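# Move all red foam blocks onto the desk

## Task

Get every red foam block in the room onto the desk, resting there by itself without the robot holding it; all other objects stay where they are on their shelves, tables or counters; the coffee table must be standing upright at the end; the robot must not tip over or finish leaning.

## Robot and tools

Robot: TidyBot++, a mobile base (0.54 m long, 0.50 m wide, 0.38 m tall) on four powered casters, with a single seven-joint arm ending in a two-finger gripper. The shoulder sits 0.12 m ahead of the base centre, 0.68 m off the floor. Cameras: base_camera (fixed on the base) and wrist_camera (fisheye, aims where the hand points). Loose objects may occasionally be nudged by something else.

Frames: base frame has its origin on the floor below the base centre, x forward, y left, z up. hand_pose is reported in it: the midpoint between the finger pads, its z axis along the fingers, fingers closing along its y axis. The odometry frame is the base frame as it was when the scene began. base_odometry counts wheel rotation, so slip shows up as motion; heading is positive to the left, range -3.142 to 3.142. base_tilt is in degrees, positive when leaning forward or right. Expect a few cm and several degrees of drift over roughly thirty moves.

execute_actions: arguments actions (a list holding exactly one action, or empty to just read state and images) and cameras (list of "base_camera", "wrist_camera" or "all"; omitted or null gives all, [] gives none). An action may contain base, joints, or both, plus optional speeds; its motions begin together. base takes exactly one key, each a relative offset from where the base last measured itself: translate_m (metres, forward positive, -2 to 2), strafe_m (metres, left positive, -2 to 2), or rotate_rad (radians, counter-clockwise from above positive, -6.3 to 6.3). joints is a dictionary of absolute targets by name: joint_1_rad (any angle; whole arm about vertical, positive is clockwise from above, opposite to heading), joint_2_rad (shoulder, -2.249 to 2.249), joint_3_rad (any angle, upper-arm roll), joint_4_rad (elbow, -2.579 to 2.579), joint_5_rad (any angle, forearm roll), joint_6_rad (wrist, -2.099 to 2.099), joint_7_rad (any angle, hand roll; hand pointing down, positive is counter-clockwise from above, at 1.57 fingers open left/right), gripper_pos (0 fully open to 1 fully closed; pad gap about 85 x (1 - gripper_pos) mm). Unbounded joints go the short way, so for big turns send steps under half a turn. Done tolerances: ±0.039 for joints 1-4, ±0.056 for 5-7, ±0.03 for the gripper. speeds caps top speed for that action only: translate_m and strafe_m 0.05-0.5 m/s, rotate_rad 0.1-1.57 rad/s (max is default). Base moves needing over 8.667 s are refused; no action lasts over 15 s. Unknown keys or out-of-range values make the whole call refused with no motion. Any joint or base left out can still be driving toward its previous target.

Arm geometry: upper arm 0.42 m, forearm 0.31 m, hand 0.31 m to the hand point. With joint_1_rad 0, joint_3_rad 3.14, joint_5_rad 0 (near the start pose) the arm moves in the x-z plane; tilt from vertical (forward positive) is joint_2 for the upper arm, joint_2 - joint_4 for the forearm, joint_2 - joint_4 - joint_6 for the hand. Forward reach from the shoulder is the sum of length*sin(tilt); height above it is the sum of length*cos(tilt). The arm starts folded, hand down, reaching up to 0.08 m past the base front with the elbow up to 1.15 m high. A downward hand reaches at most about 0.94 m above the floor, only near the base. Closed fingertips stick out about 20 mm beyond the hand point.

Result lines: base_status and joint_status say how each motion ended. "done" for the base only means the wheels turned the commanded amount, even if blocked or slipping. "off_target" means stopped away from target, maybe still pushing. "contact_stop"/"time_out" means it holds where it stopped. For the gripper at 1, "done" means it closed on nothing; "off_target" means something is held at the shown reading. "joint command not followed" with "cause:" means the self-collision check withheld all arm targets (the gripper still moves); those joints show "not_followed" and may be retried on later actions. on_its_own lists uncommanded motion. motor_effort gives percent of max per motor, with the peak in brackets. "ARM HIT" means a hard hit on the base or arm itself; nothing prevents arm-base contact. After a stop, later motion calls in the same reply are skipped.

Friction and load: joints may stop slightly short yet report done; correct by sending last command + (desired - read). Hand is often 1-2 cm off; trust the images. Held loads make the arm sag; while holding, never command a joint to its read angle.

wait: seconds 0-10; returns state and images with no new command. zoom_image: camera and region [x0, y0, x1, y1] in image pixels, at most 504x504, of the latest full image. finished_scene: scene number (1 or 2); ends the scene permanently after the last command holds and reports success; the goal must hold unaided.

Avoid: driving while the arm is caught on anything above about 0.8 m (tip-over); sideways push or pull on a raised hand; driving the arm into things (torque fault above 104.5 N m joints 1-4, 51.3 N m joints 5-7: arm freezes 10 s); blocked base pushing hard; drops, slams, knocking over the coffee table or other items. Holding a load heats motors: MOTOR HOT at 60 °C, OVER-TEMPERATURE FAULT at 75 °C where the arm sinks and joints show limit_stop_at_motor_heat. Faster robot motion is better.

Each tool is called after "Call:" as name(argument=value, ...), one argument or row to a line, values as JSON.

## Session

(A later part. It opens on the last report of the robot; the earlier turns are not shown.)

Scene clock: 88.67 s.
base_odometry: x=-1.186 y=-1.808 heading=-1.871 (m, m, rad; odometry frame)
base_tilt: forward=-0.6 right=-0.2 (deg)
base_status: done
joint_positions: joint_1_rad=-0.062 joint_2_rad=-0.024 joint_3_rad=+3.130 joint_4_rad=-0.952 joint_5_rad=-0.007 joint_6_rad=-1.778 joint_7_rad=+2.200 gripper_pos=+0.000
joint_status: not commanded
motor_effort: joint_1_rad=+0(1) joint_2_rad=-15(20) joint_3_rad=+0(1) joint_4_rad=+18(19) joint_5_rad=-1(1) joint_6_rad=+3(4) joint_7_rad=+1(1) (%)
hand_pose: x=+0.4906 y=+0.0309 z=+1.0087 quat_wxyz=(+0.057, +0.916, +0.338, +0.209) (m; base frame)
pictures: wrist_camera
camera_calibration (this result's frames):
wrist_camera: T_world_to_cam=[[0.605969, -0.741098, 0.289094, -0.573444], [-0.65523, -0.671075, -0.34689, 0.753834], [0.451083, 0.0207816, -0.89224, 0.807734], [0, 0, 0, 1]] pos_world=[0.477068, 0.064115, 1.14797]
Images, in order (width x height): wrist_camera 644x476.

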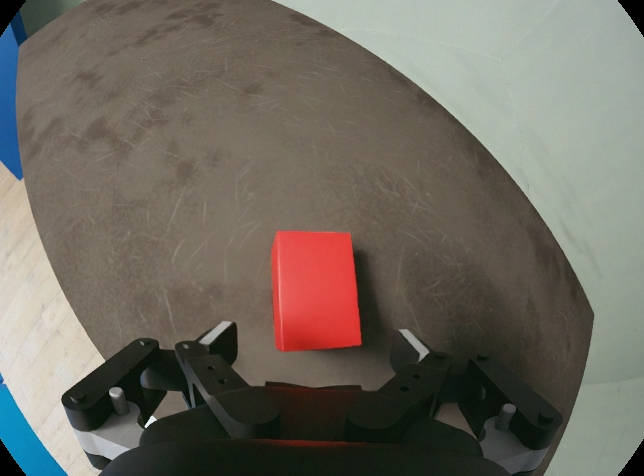

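Call:
execute_actions(
  actions=[
    {"joints":{"joint_2_rad":0.09}},
  ],
  cameras=["wrist_camera"],
)

Scene clock: 90.63 s.
base_odometry: x=-1.186 y=-1.808 heading=-1.871 (m, m, rad; odometry frame)
base_tilt: forward=-0.6 right=-0.2 (deg)
base_status: not commanded
joint_positions: joint_1_rad=-0.062 joint_2_rad=+0.095 joint_3_rad=+3.130 joint_4_rad=-0.951 joint_5_rad=-0.007 joint_6_rad=-1.778 joint_7_rad=+2.200 gripper_pos=+0.000
joint_status: all done
motor_effort: joint_1_rad=+0(1) joint_2_rad=-21(24) joint_3_rad=+0(0) joint_4_rad=+18(19) joint_5_rad=-1(1) joint_6_rad=+2(4) joint_7_rad=+2(1) (%)
hand_pose: x=+0.5268 y=+0.0332 z=+0.9628 quat_wxyz=(+0.040, +0.927, +0.341, +0.154) (m; base frame)
pictures: wrist_camera
camera_calibration (this result's frames):
wrist_camera: T_world_to_cam=[[0.635913, -0.739234, 0.221694, -0.531381], [-0.690988, -0.673302, -0.263058, 0.701352], [0.343728, 0.0140947, -0.938963, 0.852111], [0, 0, 0, 1]] pos_world=[0.529644, 0.0673964, 1.1024]
Images, in order (width x height): wrist_camera 644x476.

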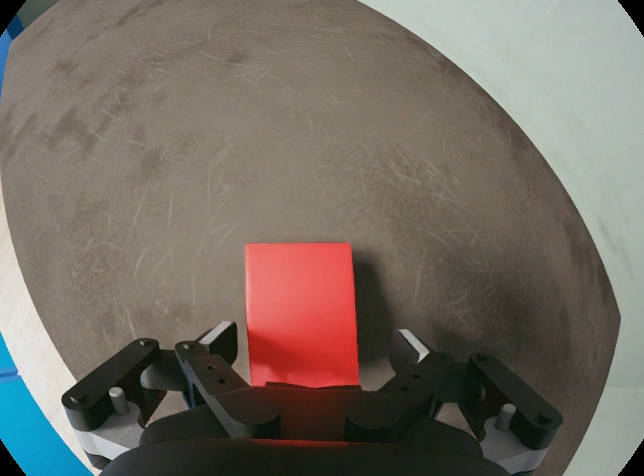

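Drifting toward the left finger; shift left.

Call:
execute_actions(
  actions=[
    {"joints":{"joint_1_rad":-0.125}},
  ],
  cameras=[],
)

Call:
execute_actions(
  actions=[
    {"joints":{"joint_2_rad":0.16}},
  ],
  cameras=["wrist_camera"],
)

Scene clock: 92.43 s.
base_odometry: x=-1.186 y=-1.808 heading=-1.871 (m, m, rad; odometry frame)
base_tilt: forward=-0.6 right=-0.2 (deg)
base_status: not commanded
joint_positions: joint_1_rad=-0.113 joint_2_rad=+0.095 joint_3_rad=+3.130 joint_4_rad=-0.951 joint_5_rad=-0.007 joint_6_rad=-1.778 joint_7_rad=+2.200 gripper_pos=+0.000
joint_status: all done
motor_effort: joint_1_rad=+1(2) joint_2_rad=-21(21) joint_3_rad=+0(0) joint_4_rad=+18(18) joint_5_rad=-2(2) joint_6_rad=+3(2) joint_7_rad=+1(1) (%)
hand_pose: x=+0.5246 y=+0.0538 z=+0.9628 quat_wxyz=(+0.036, +0.918, +0.364, +0.155) (m; base frame)
pictures: none
No camera images: the call's "cameras" was empty. Leave "cameras" out to get every camera's image.

Scene clock: 93.37 s.
base_odometry: x=-1.186 y=-1.808 heading=-1.871 (m, m, rad; odometry frame)
base_tilt: forward=-0.6 right=-0.2 (deg)
base_status: not commanded
joint_positions: joint_1_rad=-0.113 joint_2_rad=+0.161 joint_3_rad=+3.130 joint_4_rad=-0.950 joint_5_rad=-0.007 joint_6_rad=-1.778 joint_7_rad=+2.200 gripper_pos=+0.000
joint_status: all done
motor_effort: joint_1_rad=+1(0) joint_2_rad=-24(26) joint_3_rad=+1(1) joint_4_rad=+19(20) joint_5_rad=-1(1) joint_6_rad=+2(2) joint_7_rad=+1(1) (%)
hand_pose: x=+0.5422 y=+0.0558 z=+0.9353 quat_wxyz=(+0.028, +0.922, +0.366, +0.123) (m; base frame)
pictures: wrist_camera
camera_calibration (this result's frames):
wrist_camera: T_world_to_cam=[[0.685836, -0.704498, 0.182515, -0.510662], [-0.671529, -0.709283, -0.214395, 0.665925], [0.280496, 0.0244755, -0.959543, 0.873627], [0, 0, 0, 1]] pos_world=[0.55237, 0.091186, 1.07426]
Images, in order (width x height): wrist_camera 644x476.

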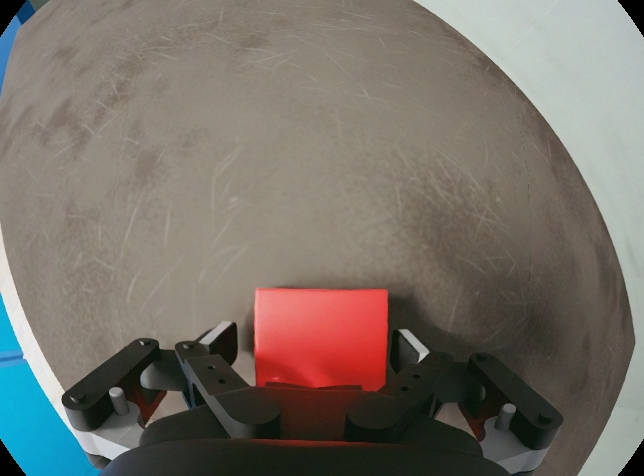

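Call:
execute_actions(
  actions=[
    {"joints":{"gripper_pos":1}},
  ],
  cameras=[],
)

Call:
execute_actions(
  actions=[
    {"joints":{"joint_2_rad":-0.2}},
  ],
  cameras=[],
)

Call:
execute_actions(
  actions=[
    {"base":{"translate_m":-0.355},"joints":{"joint_2_rad":-0.6,"joint_4_rad":-1.2,"joint_6_rad":-1.7,"joint_1_rad":0.02,"joint_7_rad":1.57}},
  ],
  cameras=[],
)

Call:
execute_actions(
  actions=[
    {"base":{"rotate_rad":-3.14}},
  ],
  cameras=[],
)

Call:
execute_actions(
  actions=[
    {"base":{"translate_m":0.15}},
  ],
)

Call:
execute_actions(
  actions=[
    {"base":{"strafe_m":-1.4}},
  ],
)

Scene clock: 97.87 s.
base_odometry: x=-1.186 y=-1.808 heading=-1.871 (m, m, rad; odometry frame)
base_tilt: forward=-0.7 right=-0.2 (deg)
base_status: not commanded
joint_positions: joint_1_rad=-0.116 joint_2_rad=+0.158 joint_3_rad=+3.132 joint_4_rad=-0.940 joint_5_rad=-0.006 joint_6_rad=-1.778 joint_7_rad=+2.200 gripper_pos=+0.381
joint_status: gripper_pos off_target (ended at +0.381, target +1.000)
motor_effort: joint_1_rad=+1(5) joint_2_rad=-24(25) joint_3_rad=+1(6) joint_4_rad=+18(19) joint_5_rad=-1(8) joint_6_rad=+1(5) joint_7_rad=+1(1) (%)
hand_pose: x=+0.5431 y=+0.0565 z=+0.9404 quat_wxyz=(+0.029, +0.921, +0.366, +0.130) (m; base frame)
pictures: none
No camera images: the call's "cameras" was empty. Leave "cameras" out to get every camera's image.

Scene clock: 99.63 s.
base_odometry: x=-1.186 y=-1.808 heading=-1.871 (m, m, rad; odometry frame)
base_tilt: forward=-0.6 right=-0.2 (deg)
base_status: not commanded
joint_positions: joint_1_rad=-0.116 joint_2_rad=-0.204 joint_3_rad=+3.132 joint_4_rad=-0.940 joint_5_rad=-0.006 joint_6_rad=-1.778 joint_7_rad=+2.200 gripper_pos=+0.381
joint_status: all done
motor_effort: joint_1_rad=+1(1) joint_2_rad=-8(26) joint_3_rad=+1(1) joint_4_rad=+17(20) joint_5_rad=-1(1) joint_6_rad=+4(6) joint_7_rad=+1(1) (%)
hand_pose: x=+0.4247 y=+0.0427 z=+1.0750 quat_wxyz=(+0.075, +0.883, +0.352, +0.300) (m; base frame)
pictures: none
No camera images: the call's "cameras" was empty. Leave "cameras" out to get every camera's image.

Scene clock: 101.97 s.
base_odometry: x=-1.081 y=-1.469 heading=-1.870 (m, m, rad; odometry frame)
base_tilt: forward=-0.6 right=-0.2 (deg)
base_status: done
joint_positions: joint_1_rad=+0.002 joint_2_rad=-0.608 joint_3_rad=+3.132 joint_4_rad=-1.174 joint_5_rad=-0.006 joint_6_rad=-1.739 joint_7_rad=+1.587 gripper_pos=+0.381
joint_status: all done
motor_effort: joint_1_rad=+1(1) joint_2_rad=+8(15) joint_3_rad=+1(1) joint_4_rad=+15(18) joint_5_rad=-1(1) joint_6_rad=+7(8) joint_7_rad=+1(1) (%)
hand_pose: x=+0.2780 y=+0.0065 z=+1.0837 quat_wxyz=(+0.002, +0.914, +0.013, +0.406) (m; base frame)
pictures: none
No camera images: the call's "cameras" was empty. Leave "cameras" out to get every camera's image.

Scene clock: 105.27 s.
base_odometry: x=-1.081 y=-1.469 heading=+1.274 (m, m, rad; odometry frame)
base_tilt: forward=-0.6 right=-0.2 (deg)
base_status: done
joint_positions: joint_1_rad=+0.002 joint_2_rad=-0.608 joint_3_rad=+3.132 joint_4_rad=-1.175 joint_5_rad=-0.007 joint_6_rad=-1.737 joint_7_rad=+1.587 gripper_pos=+0.381
joint_status: not commanded
motor_effort: joint_1_rad=+1(1) joint_2_rad=+8(9) joint_3_rad=+1(2) joint_4_rad=+15(15) joint_5_rad=-1(1) joint_6_rad=+6(7) joint_7_rad=+1(1) (%)
hand_pose: x=+0.2786 y=+0.0065 z=+1.0839 quat_wxyz=(+0.002, +0.914, +0.013, +0.407) (m; base frame)
pictures: none
No camera images: the call's "cameras" was empty. Leave "cameras" out to get every camera's image.

Scene clock: 106.83 s.
base_odometry: x=-1.037 y=-1.325 heading=+1.273 (m, m, rad; odometry frame)
base_tilt: forward=-0.6 right=-0.2 (deg)
base_status: done
joint_positions: joint_1_rad=+0.002 joint_2_rad=-0.594 joint_3_rad=+3.132 joint_4_rad=-1.179 joint_5_rad=-0.007 joint_6_rad=-1.737 joint_7_rad=+1.587 gripper_pos=+0.381
joint_status: not commanded
motor_effort: joint_1_rad=+1(1) joint_2_rad=+8(14) joint_3_rad=+1(2) joint_4_rad=+15(16) joint_5_rad=-1(1) joint_6_rad=+6(7) joint_7_rad=+1(1) (%)
hand_pose: x=+0.2845 y=+0.0065 z=+1.0801 quat_wxyz=(+0.002, +0.917, +0.013, +0.399) (m; base frame)
pictures: base_camera, wrist_camera
camera_calibration (this result's frames):
wrist_camera: T_world_to_cam=[[0.0229203, -0.997592, 0.0654641, -0.0782394], [-0.670467, -0.063911, -0.739182, 1.05123], [0.741585, -0.0269493, -0.670317, 0.642816], [0, 0, 0, 1]] pos_world=[0.229907, 0.0064578, 1.21306]
Images, in order (width x height): base_camera 644x364, wrist_camera 644x476.

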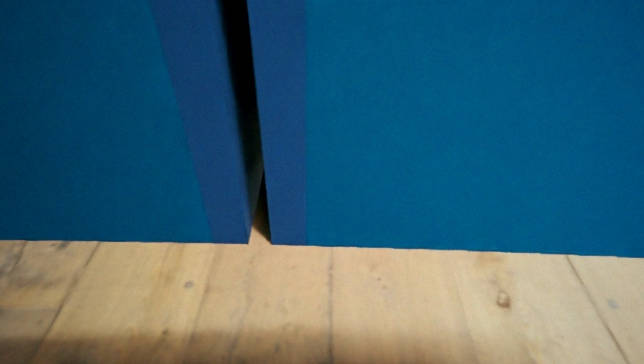

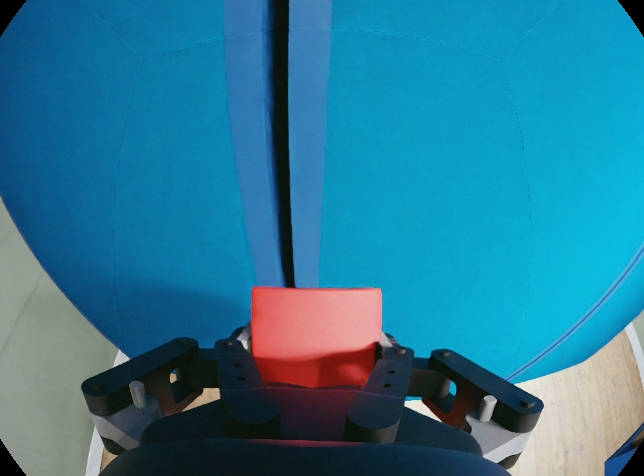

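Scene clock: 111.00 s.
base_odometry: x=+0.302 y=-1.736 heading=+1.273 (m, m, rad; odometry frame)
base_tilt: forward=-0.6 right=-0.2 (deg)
base_status: done
joint_positions: joint_1_rad=+0.004 joint_2_rad=-0.595 joint_3_rad=+3.132 joint_4_rad=-1.179 joint_5_rad=-0.007 joint_6_rad=-1.737 joint_7_rad=+1.587 gripper_pos=+0.381
joint_status: not commanded
motor_effort: joint_1_rad=+1(0) joint_2_rad=+7(9) joint_3_rad=+1(3) joint_4_rad=+15(16) joint_5_rad=-1(2) joint_6_rad=+6(6) joint_7_rad=+0(1) (%)
hand_pose: x=+0.2843 y=+0.0064 z=+1.0801 quat_wxyz=(+0.002, +0.917, +0.012, +0.399) (m; base frame)
pictures: base_camera, wrist_camera
camera_calibration (this result's frames):
wrist_camera: T_world_to_cam=[[0.0220162, -0.997628, 0.0652153, -0.0777587], [-0.670145, -0.0631332, -0.73954, 1.05145], [0.741904, -0.0274219, -0.669946, 0.642531], [0, 0, 0, 1]] pos_world=[0.229639, 0.00642636, 1.21312]
Images, in order (width x height): base_camera 644x364, wrist_camera 644x476.

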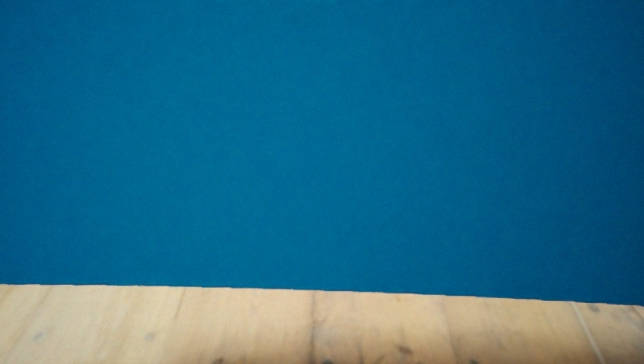

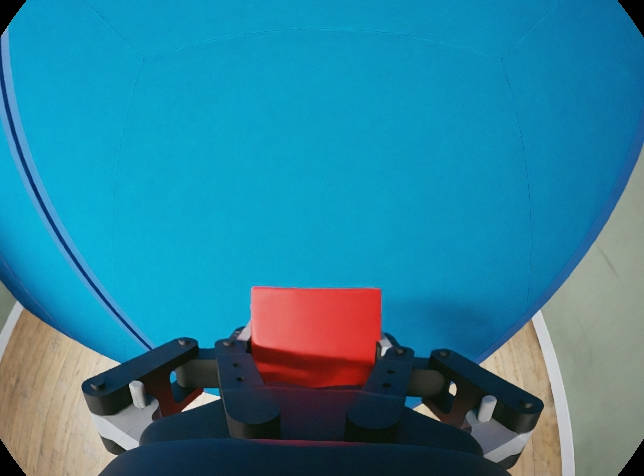

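Call:
execute_actions(
  actions=[
    {"base":{"strafe_m":-0.98}},
  ],
  cameras=[],
)

Call:
execute_actions(
  actions=[
    {"base":{"rotate_rad":-0.04}},
  ],
)

Scene clock: 115.63 s.
base_odometry: x=+1.239 y=-2.023 heading=+1.273 (m, m, rad; odometry frame)
base_tilt: forward=-0.6 right=-0.2 (deg)
base_status: done
joint_positions: joint_1_rad=+0.005 joint_2_rad=-0.595 joint_3_rad=+3.132 joint_4_rad=-1.179 joint_5_rad=-0.007 joint_6_rad=-1.737 joint_7_rad=+1.587 gripper_pos=+0.381
joint_status: not commanded
motor_effort: joint_1_rad=+1(0) joint_2_rad=+7(9) joint_3_rad=+1(3) joint_4_rad=+16(16) joint_5_rad=-1(1) joint_6_rad=+7(6) joint_7_rad=+2(2) (%)
hand_pose: x=+0.2843 y=+0.0063 z=+1.0802 quat_wxyz=(+0.002, +0.917, +0.012, +0.399) (m; base frame)
pictures: none
No camera images: the call's "cameras" was empty. Leave "cameras" out to get every camera's image.

Scene clock: 116.23 s.
base_odometry: x=+1.239 y=-2.023 heading=+1.234 (m, m, rad; odometry frame)
base_tilt: forward=-0.6 right=-0.1 (deg)
base_status: done
joint_positions: joint_1_rad=+0.005 joint_2_rad=-0.595 joint_3_rad=+3.132 joint_4_rad=-1.179 joint_5_rad=-0.007 joint_6_rad=-1.737 joint_7_rad=+1.587 gripper_pos=+0.381
joint_status: not commanded
motor_effort: joint_1_rad=+1(0) joint_2_rad=+8(9) joint_3_rad=+1(2) joint_4_rad=+15(16) joint_5_rad=-1(2) joint_6_rad=+6(6) joint_7_rad=+1(1) (%)
hand_pose: x=+0.2842 y=+0.0063 z=+1.0802 quat_wxyz=(+0.002, +0.917, +0.012, +0.399) (m; base frame)
pictures: base_camera, wrist_camera
camera_calibration (this result's frames):
wrist_camera: T_world_to_cam=[[0.0210257, -0.997651, 0.0651927, -0.0776064], [-0.670081, -0.0624558, -0.739656, 1.05152], [0.74199, -0.0281326, -0.66982, 0.642436], [0, 0, 0, 1]] pos_world=[0.229555, 0.0063228, 1.21314]
Images, in order (width x height): base_camera 644x364, wrist_camera 644x476.

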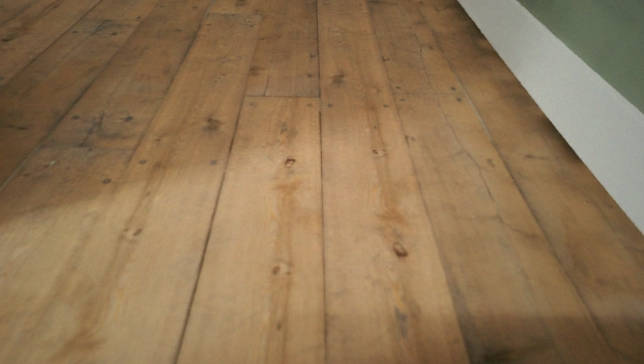

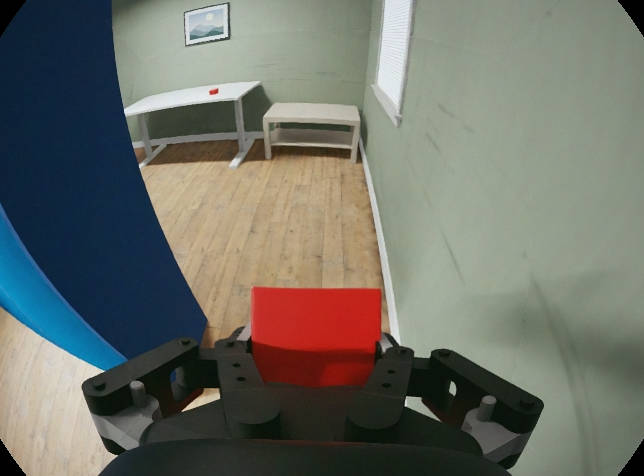

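Call:
execute_actions(
  actions=[
    {"base":{"strafe_m":0.06}},
  ],
  cameras=[],
)

Call:
execute_actions(
  actions=[
    {"base":{"translate_m":1.9}},
  ],
  cameras=[],
)

Call:
execute_actions(
  actions=[
    {"base":{"strafe_m":1.3},"joints":{"joint_2_rad":0.15,"joint_4_rad":-1.07,"joint_6_rad":-1.8}},
  ],
)

Scene clock: 119.10 s.
base_odometry: x=+1.182 y=-2.003 heading=+1.233 (m, m, rad; odometry frame)
base_tilt: forward=-0.7 right=-0.2 (deg)
base_status: done
joint_positions: joint_1_rad=+0.006 joint_2_rad=-0.595 joint_3_rad=+3.132 joint_4_rad=-1.179 joint_5_rad=-0.007 joint_6_rad=-1.737 joint_7_rad=+1.587 gripper_pos=+0.381
joint_status: not commanded
motor_effort: joint_1_rad=+1(2) joint_2_rad=+8(8) joint_3_rad=+1(2) joint_4_rad=+15(16) joint_5_rad=-1(2) joint_6_rad=+6(5) joint_7_rad=+1(2) (%)
hand_pose: x=+0.2842 y=+0.0061 z=+1.0802 quat_wxyz=(+0.002, +0.917, +0.011, +0.399) (m; base frame)
pictures: none
No camera images: the call's "cameras" was empty. Leave "cameras" out to get every camera's image.

Scene clock: 124.27 s.
base_odometry: x=+1.812 y=-0.211 heading=+1.233 (m, m, rad; odometry frame)
base_tilt: forward=-0.6 right=-0.2 (deg)
base_status: done
joint_positions: joint_1_rad=+0.006 joint_2_rad=-0.596 joint_3_rad=+3.132 joint_4_rad=-1.180 joint_5_rad=-0.007 joint_6_rad=-1.736 joint_7_rad=+1.587 gripper_pos=+0.381
joint_status: not commanded
motor_effort: joint_1_rad=+1(1) joint_2_rad=+8(11) joint_3_rad=+1(1) joint_4_rad=+16(16) joint_5_rad=-1(1) joint_6_rad=+7(7) joint_7_rad=+1(1) (%)
hand_pose: x=+0.2839 y=+0.0061 z=+1.0801 quat_wxyz=(+0.002, +0.917, +0.011, +0.399) (m; base frame)
pictures: none
No camera images: the call's "cameras" was empty. Leave "cameras" out to get every camera's image.

Scene clock: 128.23 s.
base_odometry: x=+0.585 y=+0.221 heading=+1.233 (m, m, rad; odometry frame)
base_tilt: forward=-0.6 right=-0.2 (deg)
base_status: done
joint_positions: joint_1_rad=+0.007 joint_2_rad=+0.153 joint_3_rad=+3.132 joint_4_rad=-1.098 joint_5_rad=-0.007 joint_6_rad=-1.762 joint_7_rad=+1.587 gripper_pos=+0.381
joint_status: all done
motor_effort: joint_1_rad=+1(3) joint_2_rad=-24(26) joint_3_rad=+1(2) joint_4_rad=+19(20) joint_5_rad=-1(2) joint_6_rad=+1(6) joint_7_rad=+2(1) (%)
hand_pose: x=+0.5211 y=+0.0043 z=+0.8877 quat_wxyz=(-0.004, +0.998, +0.010, +0.064) (m; base frame)
pictures: base_camera, wrist_camera
camera_calibration (this result's frames):
wrist_camera: T_world_to_cam=[[0.054498, -0.99797, 0.0329476, -0.0608344], [-0.988204, -0.0586353, -0.141474, 0.702524], [0.143119, -0.0248489, -0.989394, 0.933425], [0, 0, 0, 1]] pos_world=[0.563962, 0.00367646, 1.02492]
Images, in order (width x height): base_camera 644x364, wrist_camera 644x476.

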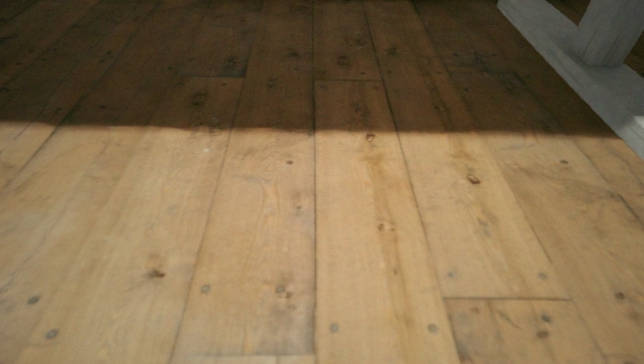

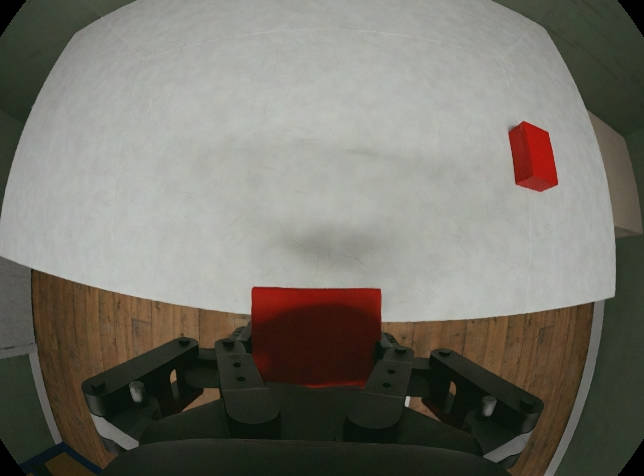

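Call:
execute_actions(
  actions=[
    {"base":{"translate_m":0.15}},
  ],
  cameras=[],
)

Call:
execute_actions(
  actions=[
    {"joints":{"joint_2_rad":0.45,"joint_6_rad":-1.63}},
  ],
  cameras=[],
)

Call:
execute_actions(
  actions=[
    {"joints":{"gripper_pos":0}},
  ],
  cameras=[],
)

Call:
execute_actions(
  actions=[
    {"joints":{"joint_2_rad":0.15}},
  ],
  cameras=["wrist_camera"],
)

Scene clock: 131.90 s.
base_odometry: x=+0.635 y=+0.362 heading=+1.233 (m, m, rad; odometry frame)
base_tilt: forward=-0.6 right=-0.2 (deg)
base_status: done
joint_positions: joint_1_rad=+0.007 joint_2_rad=+0.157 joint_3_rad=+3.132 joint_4_rad=-1.096 joint_5_rad=-0.007 joint_6_rad=-1.766 joint_7_rad=+1.587 gripper_pos=+0.381
joint_status: not commanded
motor_effort: joint_1_rad=+1(0) joint_2_rad=-24(27) joint_3_rad=+1(0) joint_4_rad=+19(20) joint_5_rad=-1(2) joint_6_rad=+1(1) joint_7_rad=+2(2) (%)
hand_pose: x=+0.5213 y=+0.0042 z=+0.8866 quat_wxyz=(-0.004, +0.998, +0.010, +0.061) (m; base frame)
pictures: none
No camera images: the call's "cameras" was empty. Leave "cameras" out to get every camera's image.

Scene clock: 133.67 s.
base_odometry: x=+0.635 y=+0.362 heading=+1.233 (m, m, rad; odometry frame)
base_tilt: forward=-0.6 right=-0.2 (deg)
base_status: not commanded
joint_positions: joint_1_rad=+0.007 joint_2_rad=+0.446 joint_3_rad=+3.132 joint_4_rad=-1.088 joint_5_rad=-0.007 joint_6_rad=-1.667 joint_7_rad=+1.587 gripper_pos=+0.381
joint_status: all done
motor_effort: joint_1_rad=+1(0) joint_2_rad=-35(38) joint_3_rad=+0(1) joint_4_rad=+19(19) joint_5_rad=-1(1) joint_6_rad=-2(11) joint_7_rad=+1(1) (%)
hand_pose: x=+0.5958 y=+0.0040 z=+0.7624 quat_wxyz=(-0.006, +0.999, +0.009, -0.030) (m; base frame)
pictures: none
No camera images: the call's "cameras" was empty. Leave "cameras" out to get every camera's image.

Scene clock: 134.77 s.
base_odometry: x=+0.635 y=+0.362 heading=+1.233 (m, m, rad; odometry frame)
base_tilt: forward=-0.6 right=-0.2 (deg)
base_status: not commanded
joint_positions: joint_1_rad=+0.007 joint_2_rad=+0.446 joint_3_rad=+3.132 joint_4_rad=-1.088 joint_5_rad=-0.007 joint_6_rad=-1.667 joint_7_rad=+1.587 gripper_pos=+0.000
joint_status: all done
motor_effort: joint_1_rad=+1(1) joint_2_rad=-34(35) joint_3_rad=+0(0) joint_4_rad=+18(19) joint_5_rad=-1(1) joint_6_rad=-1(1) joint_7_rad=+1(1) (%)
hand_pose: x=+0.5958 y=+0.0040 z=+0.7624 quat_wxyz=(-0.006, +0.999, +0.009, -0.030) (m; base frame)
pictures: none
No camera images: the call's "cameras" was empty. Leave "cameras" out to get every camera's image.

Scene clock: 136.40 s.
base_odometry: x=+0.635 y=+0.362 heading=+1.233 (m, m, rad; odometry frame)
base_tilt: forward=-0.6 right=-0.2 (deg)
base_status: not commanded
joint_positions: joint_1_rad=+0.007 joint_2_rad=+0.146 joint_3_rad=+3.132 joint_4_rad=-1.087 joint_5_rad=-0.007 joint_6_rad=-1.666 joint_7_rad=+1.587 gripper_pos=+0.000
joint_status: all done
motor_effort: joint_1_rad=+1(1) joint_2_rad=-24(37) joint_3_rad=+0(0) joint_4_rad=+19(20) joint_5_rad=-1(1) joint_6_rad=+1(2) joint_7_rad=+2(1) (%)
hand_pose: x=+0.5515 y=+0.0043 z=+0.9004 quat_wxyz=(-0.003, +0.993, +0.010, +0.121) (m; base frame)
pictures: wrist_camera
camera_calibration (this result's frames):
wrist_camera: T_world_to_cam=[[0.0493397, -0.99804, 0.0384949, -0.0650247], [-0.965367, -0.0575396, -0.254473, 0.823465], [0.256189, -0.0246061, -0.966313, 0.858512], [0, 0, 0, 1]] pos_world=[0.578213, 0.00360928, 1.04164]
Images, in order (width x height): wrist_camera 644x476.

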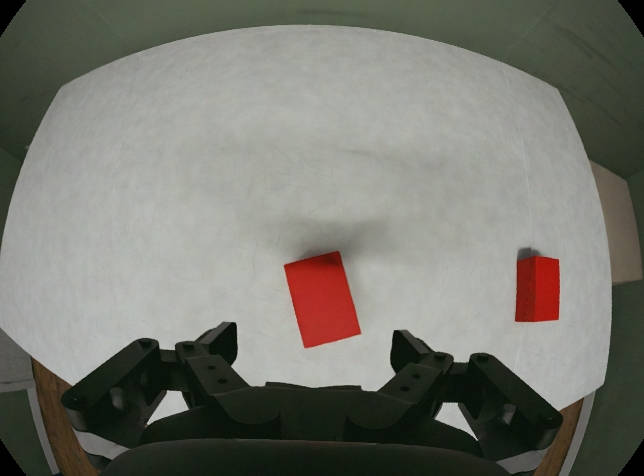

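Call:
finished_scene(
  scene=2,
)

The scene is finished: the task was done.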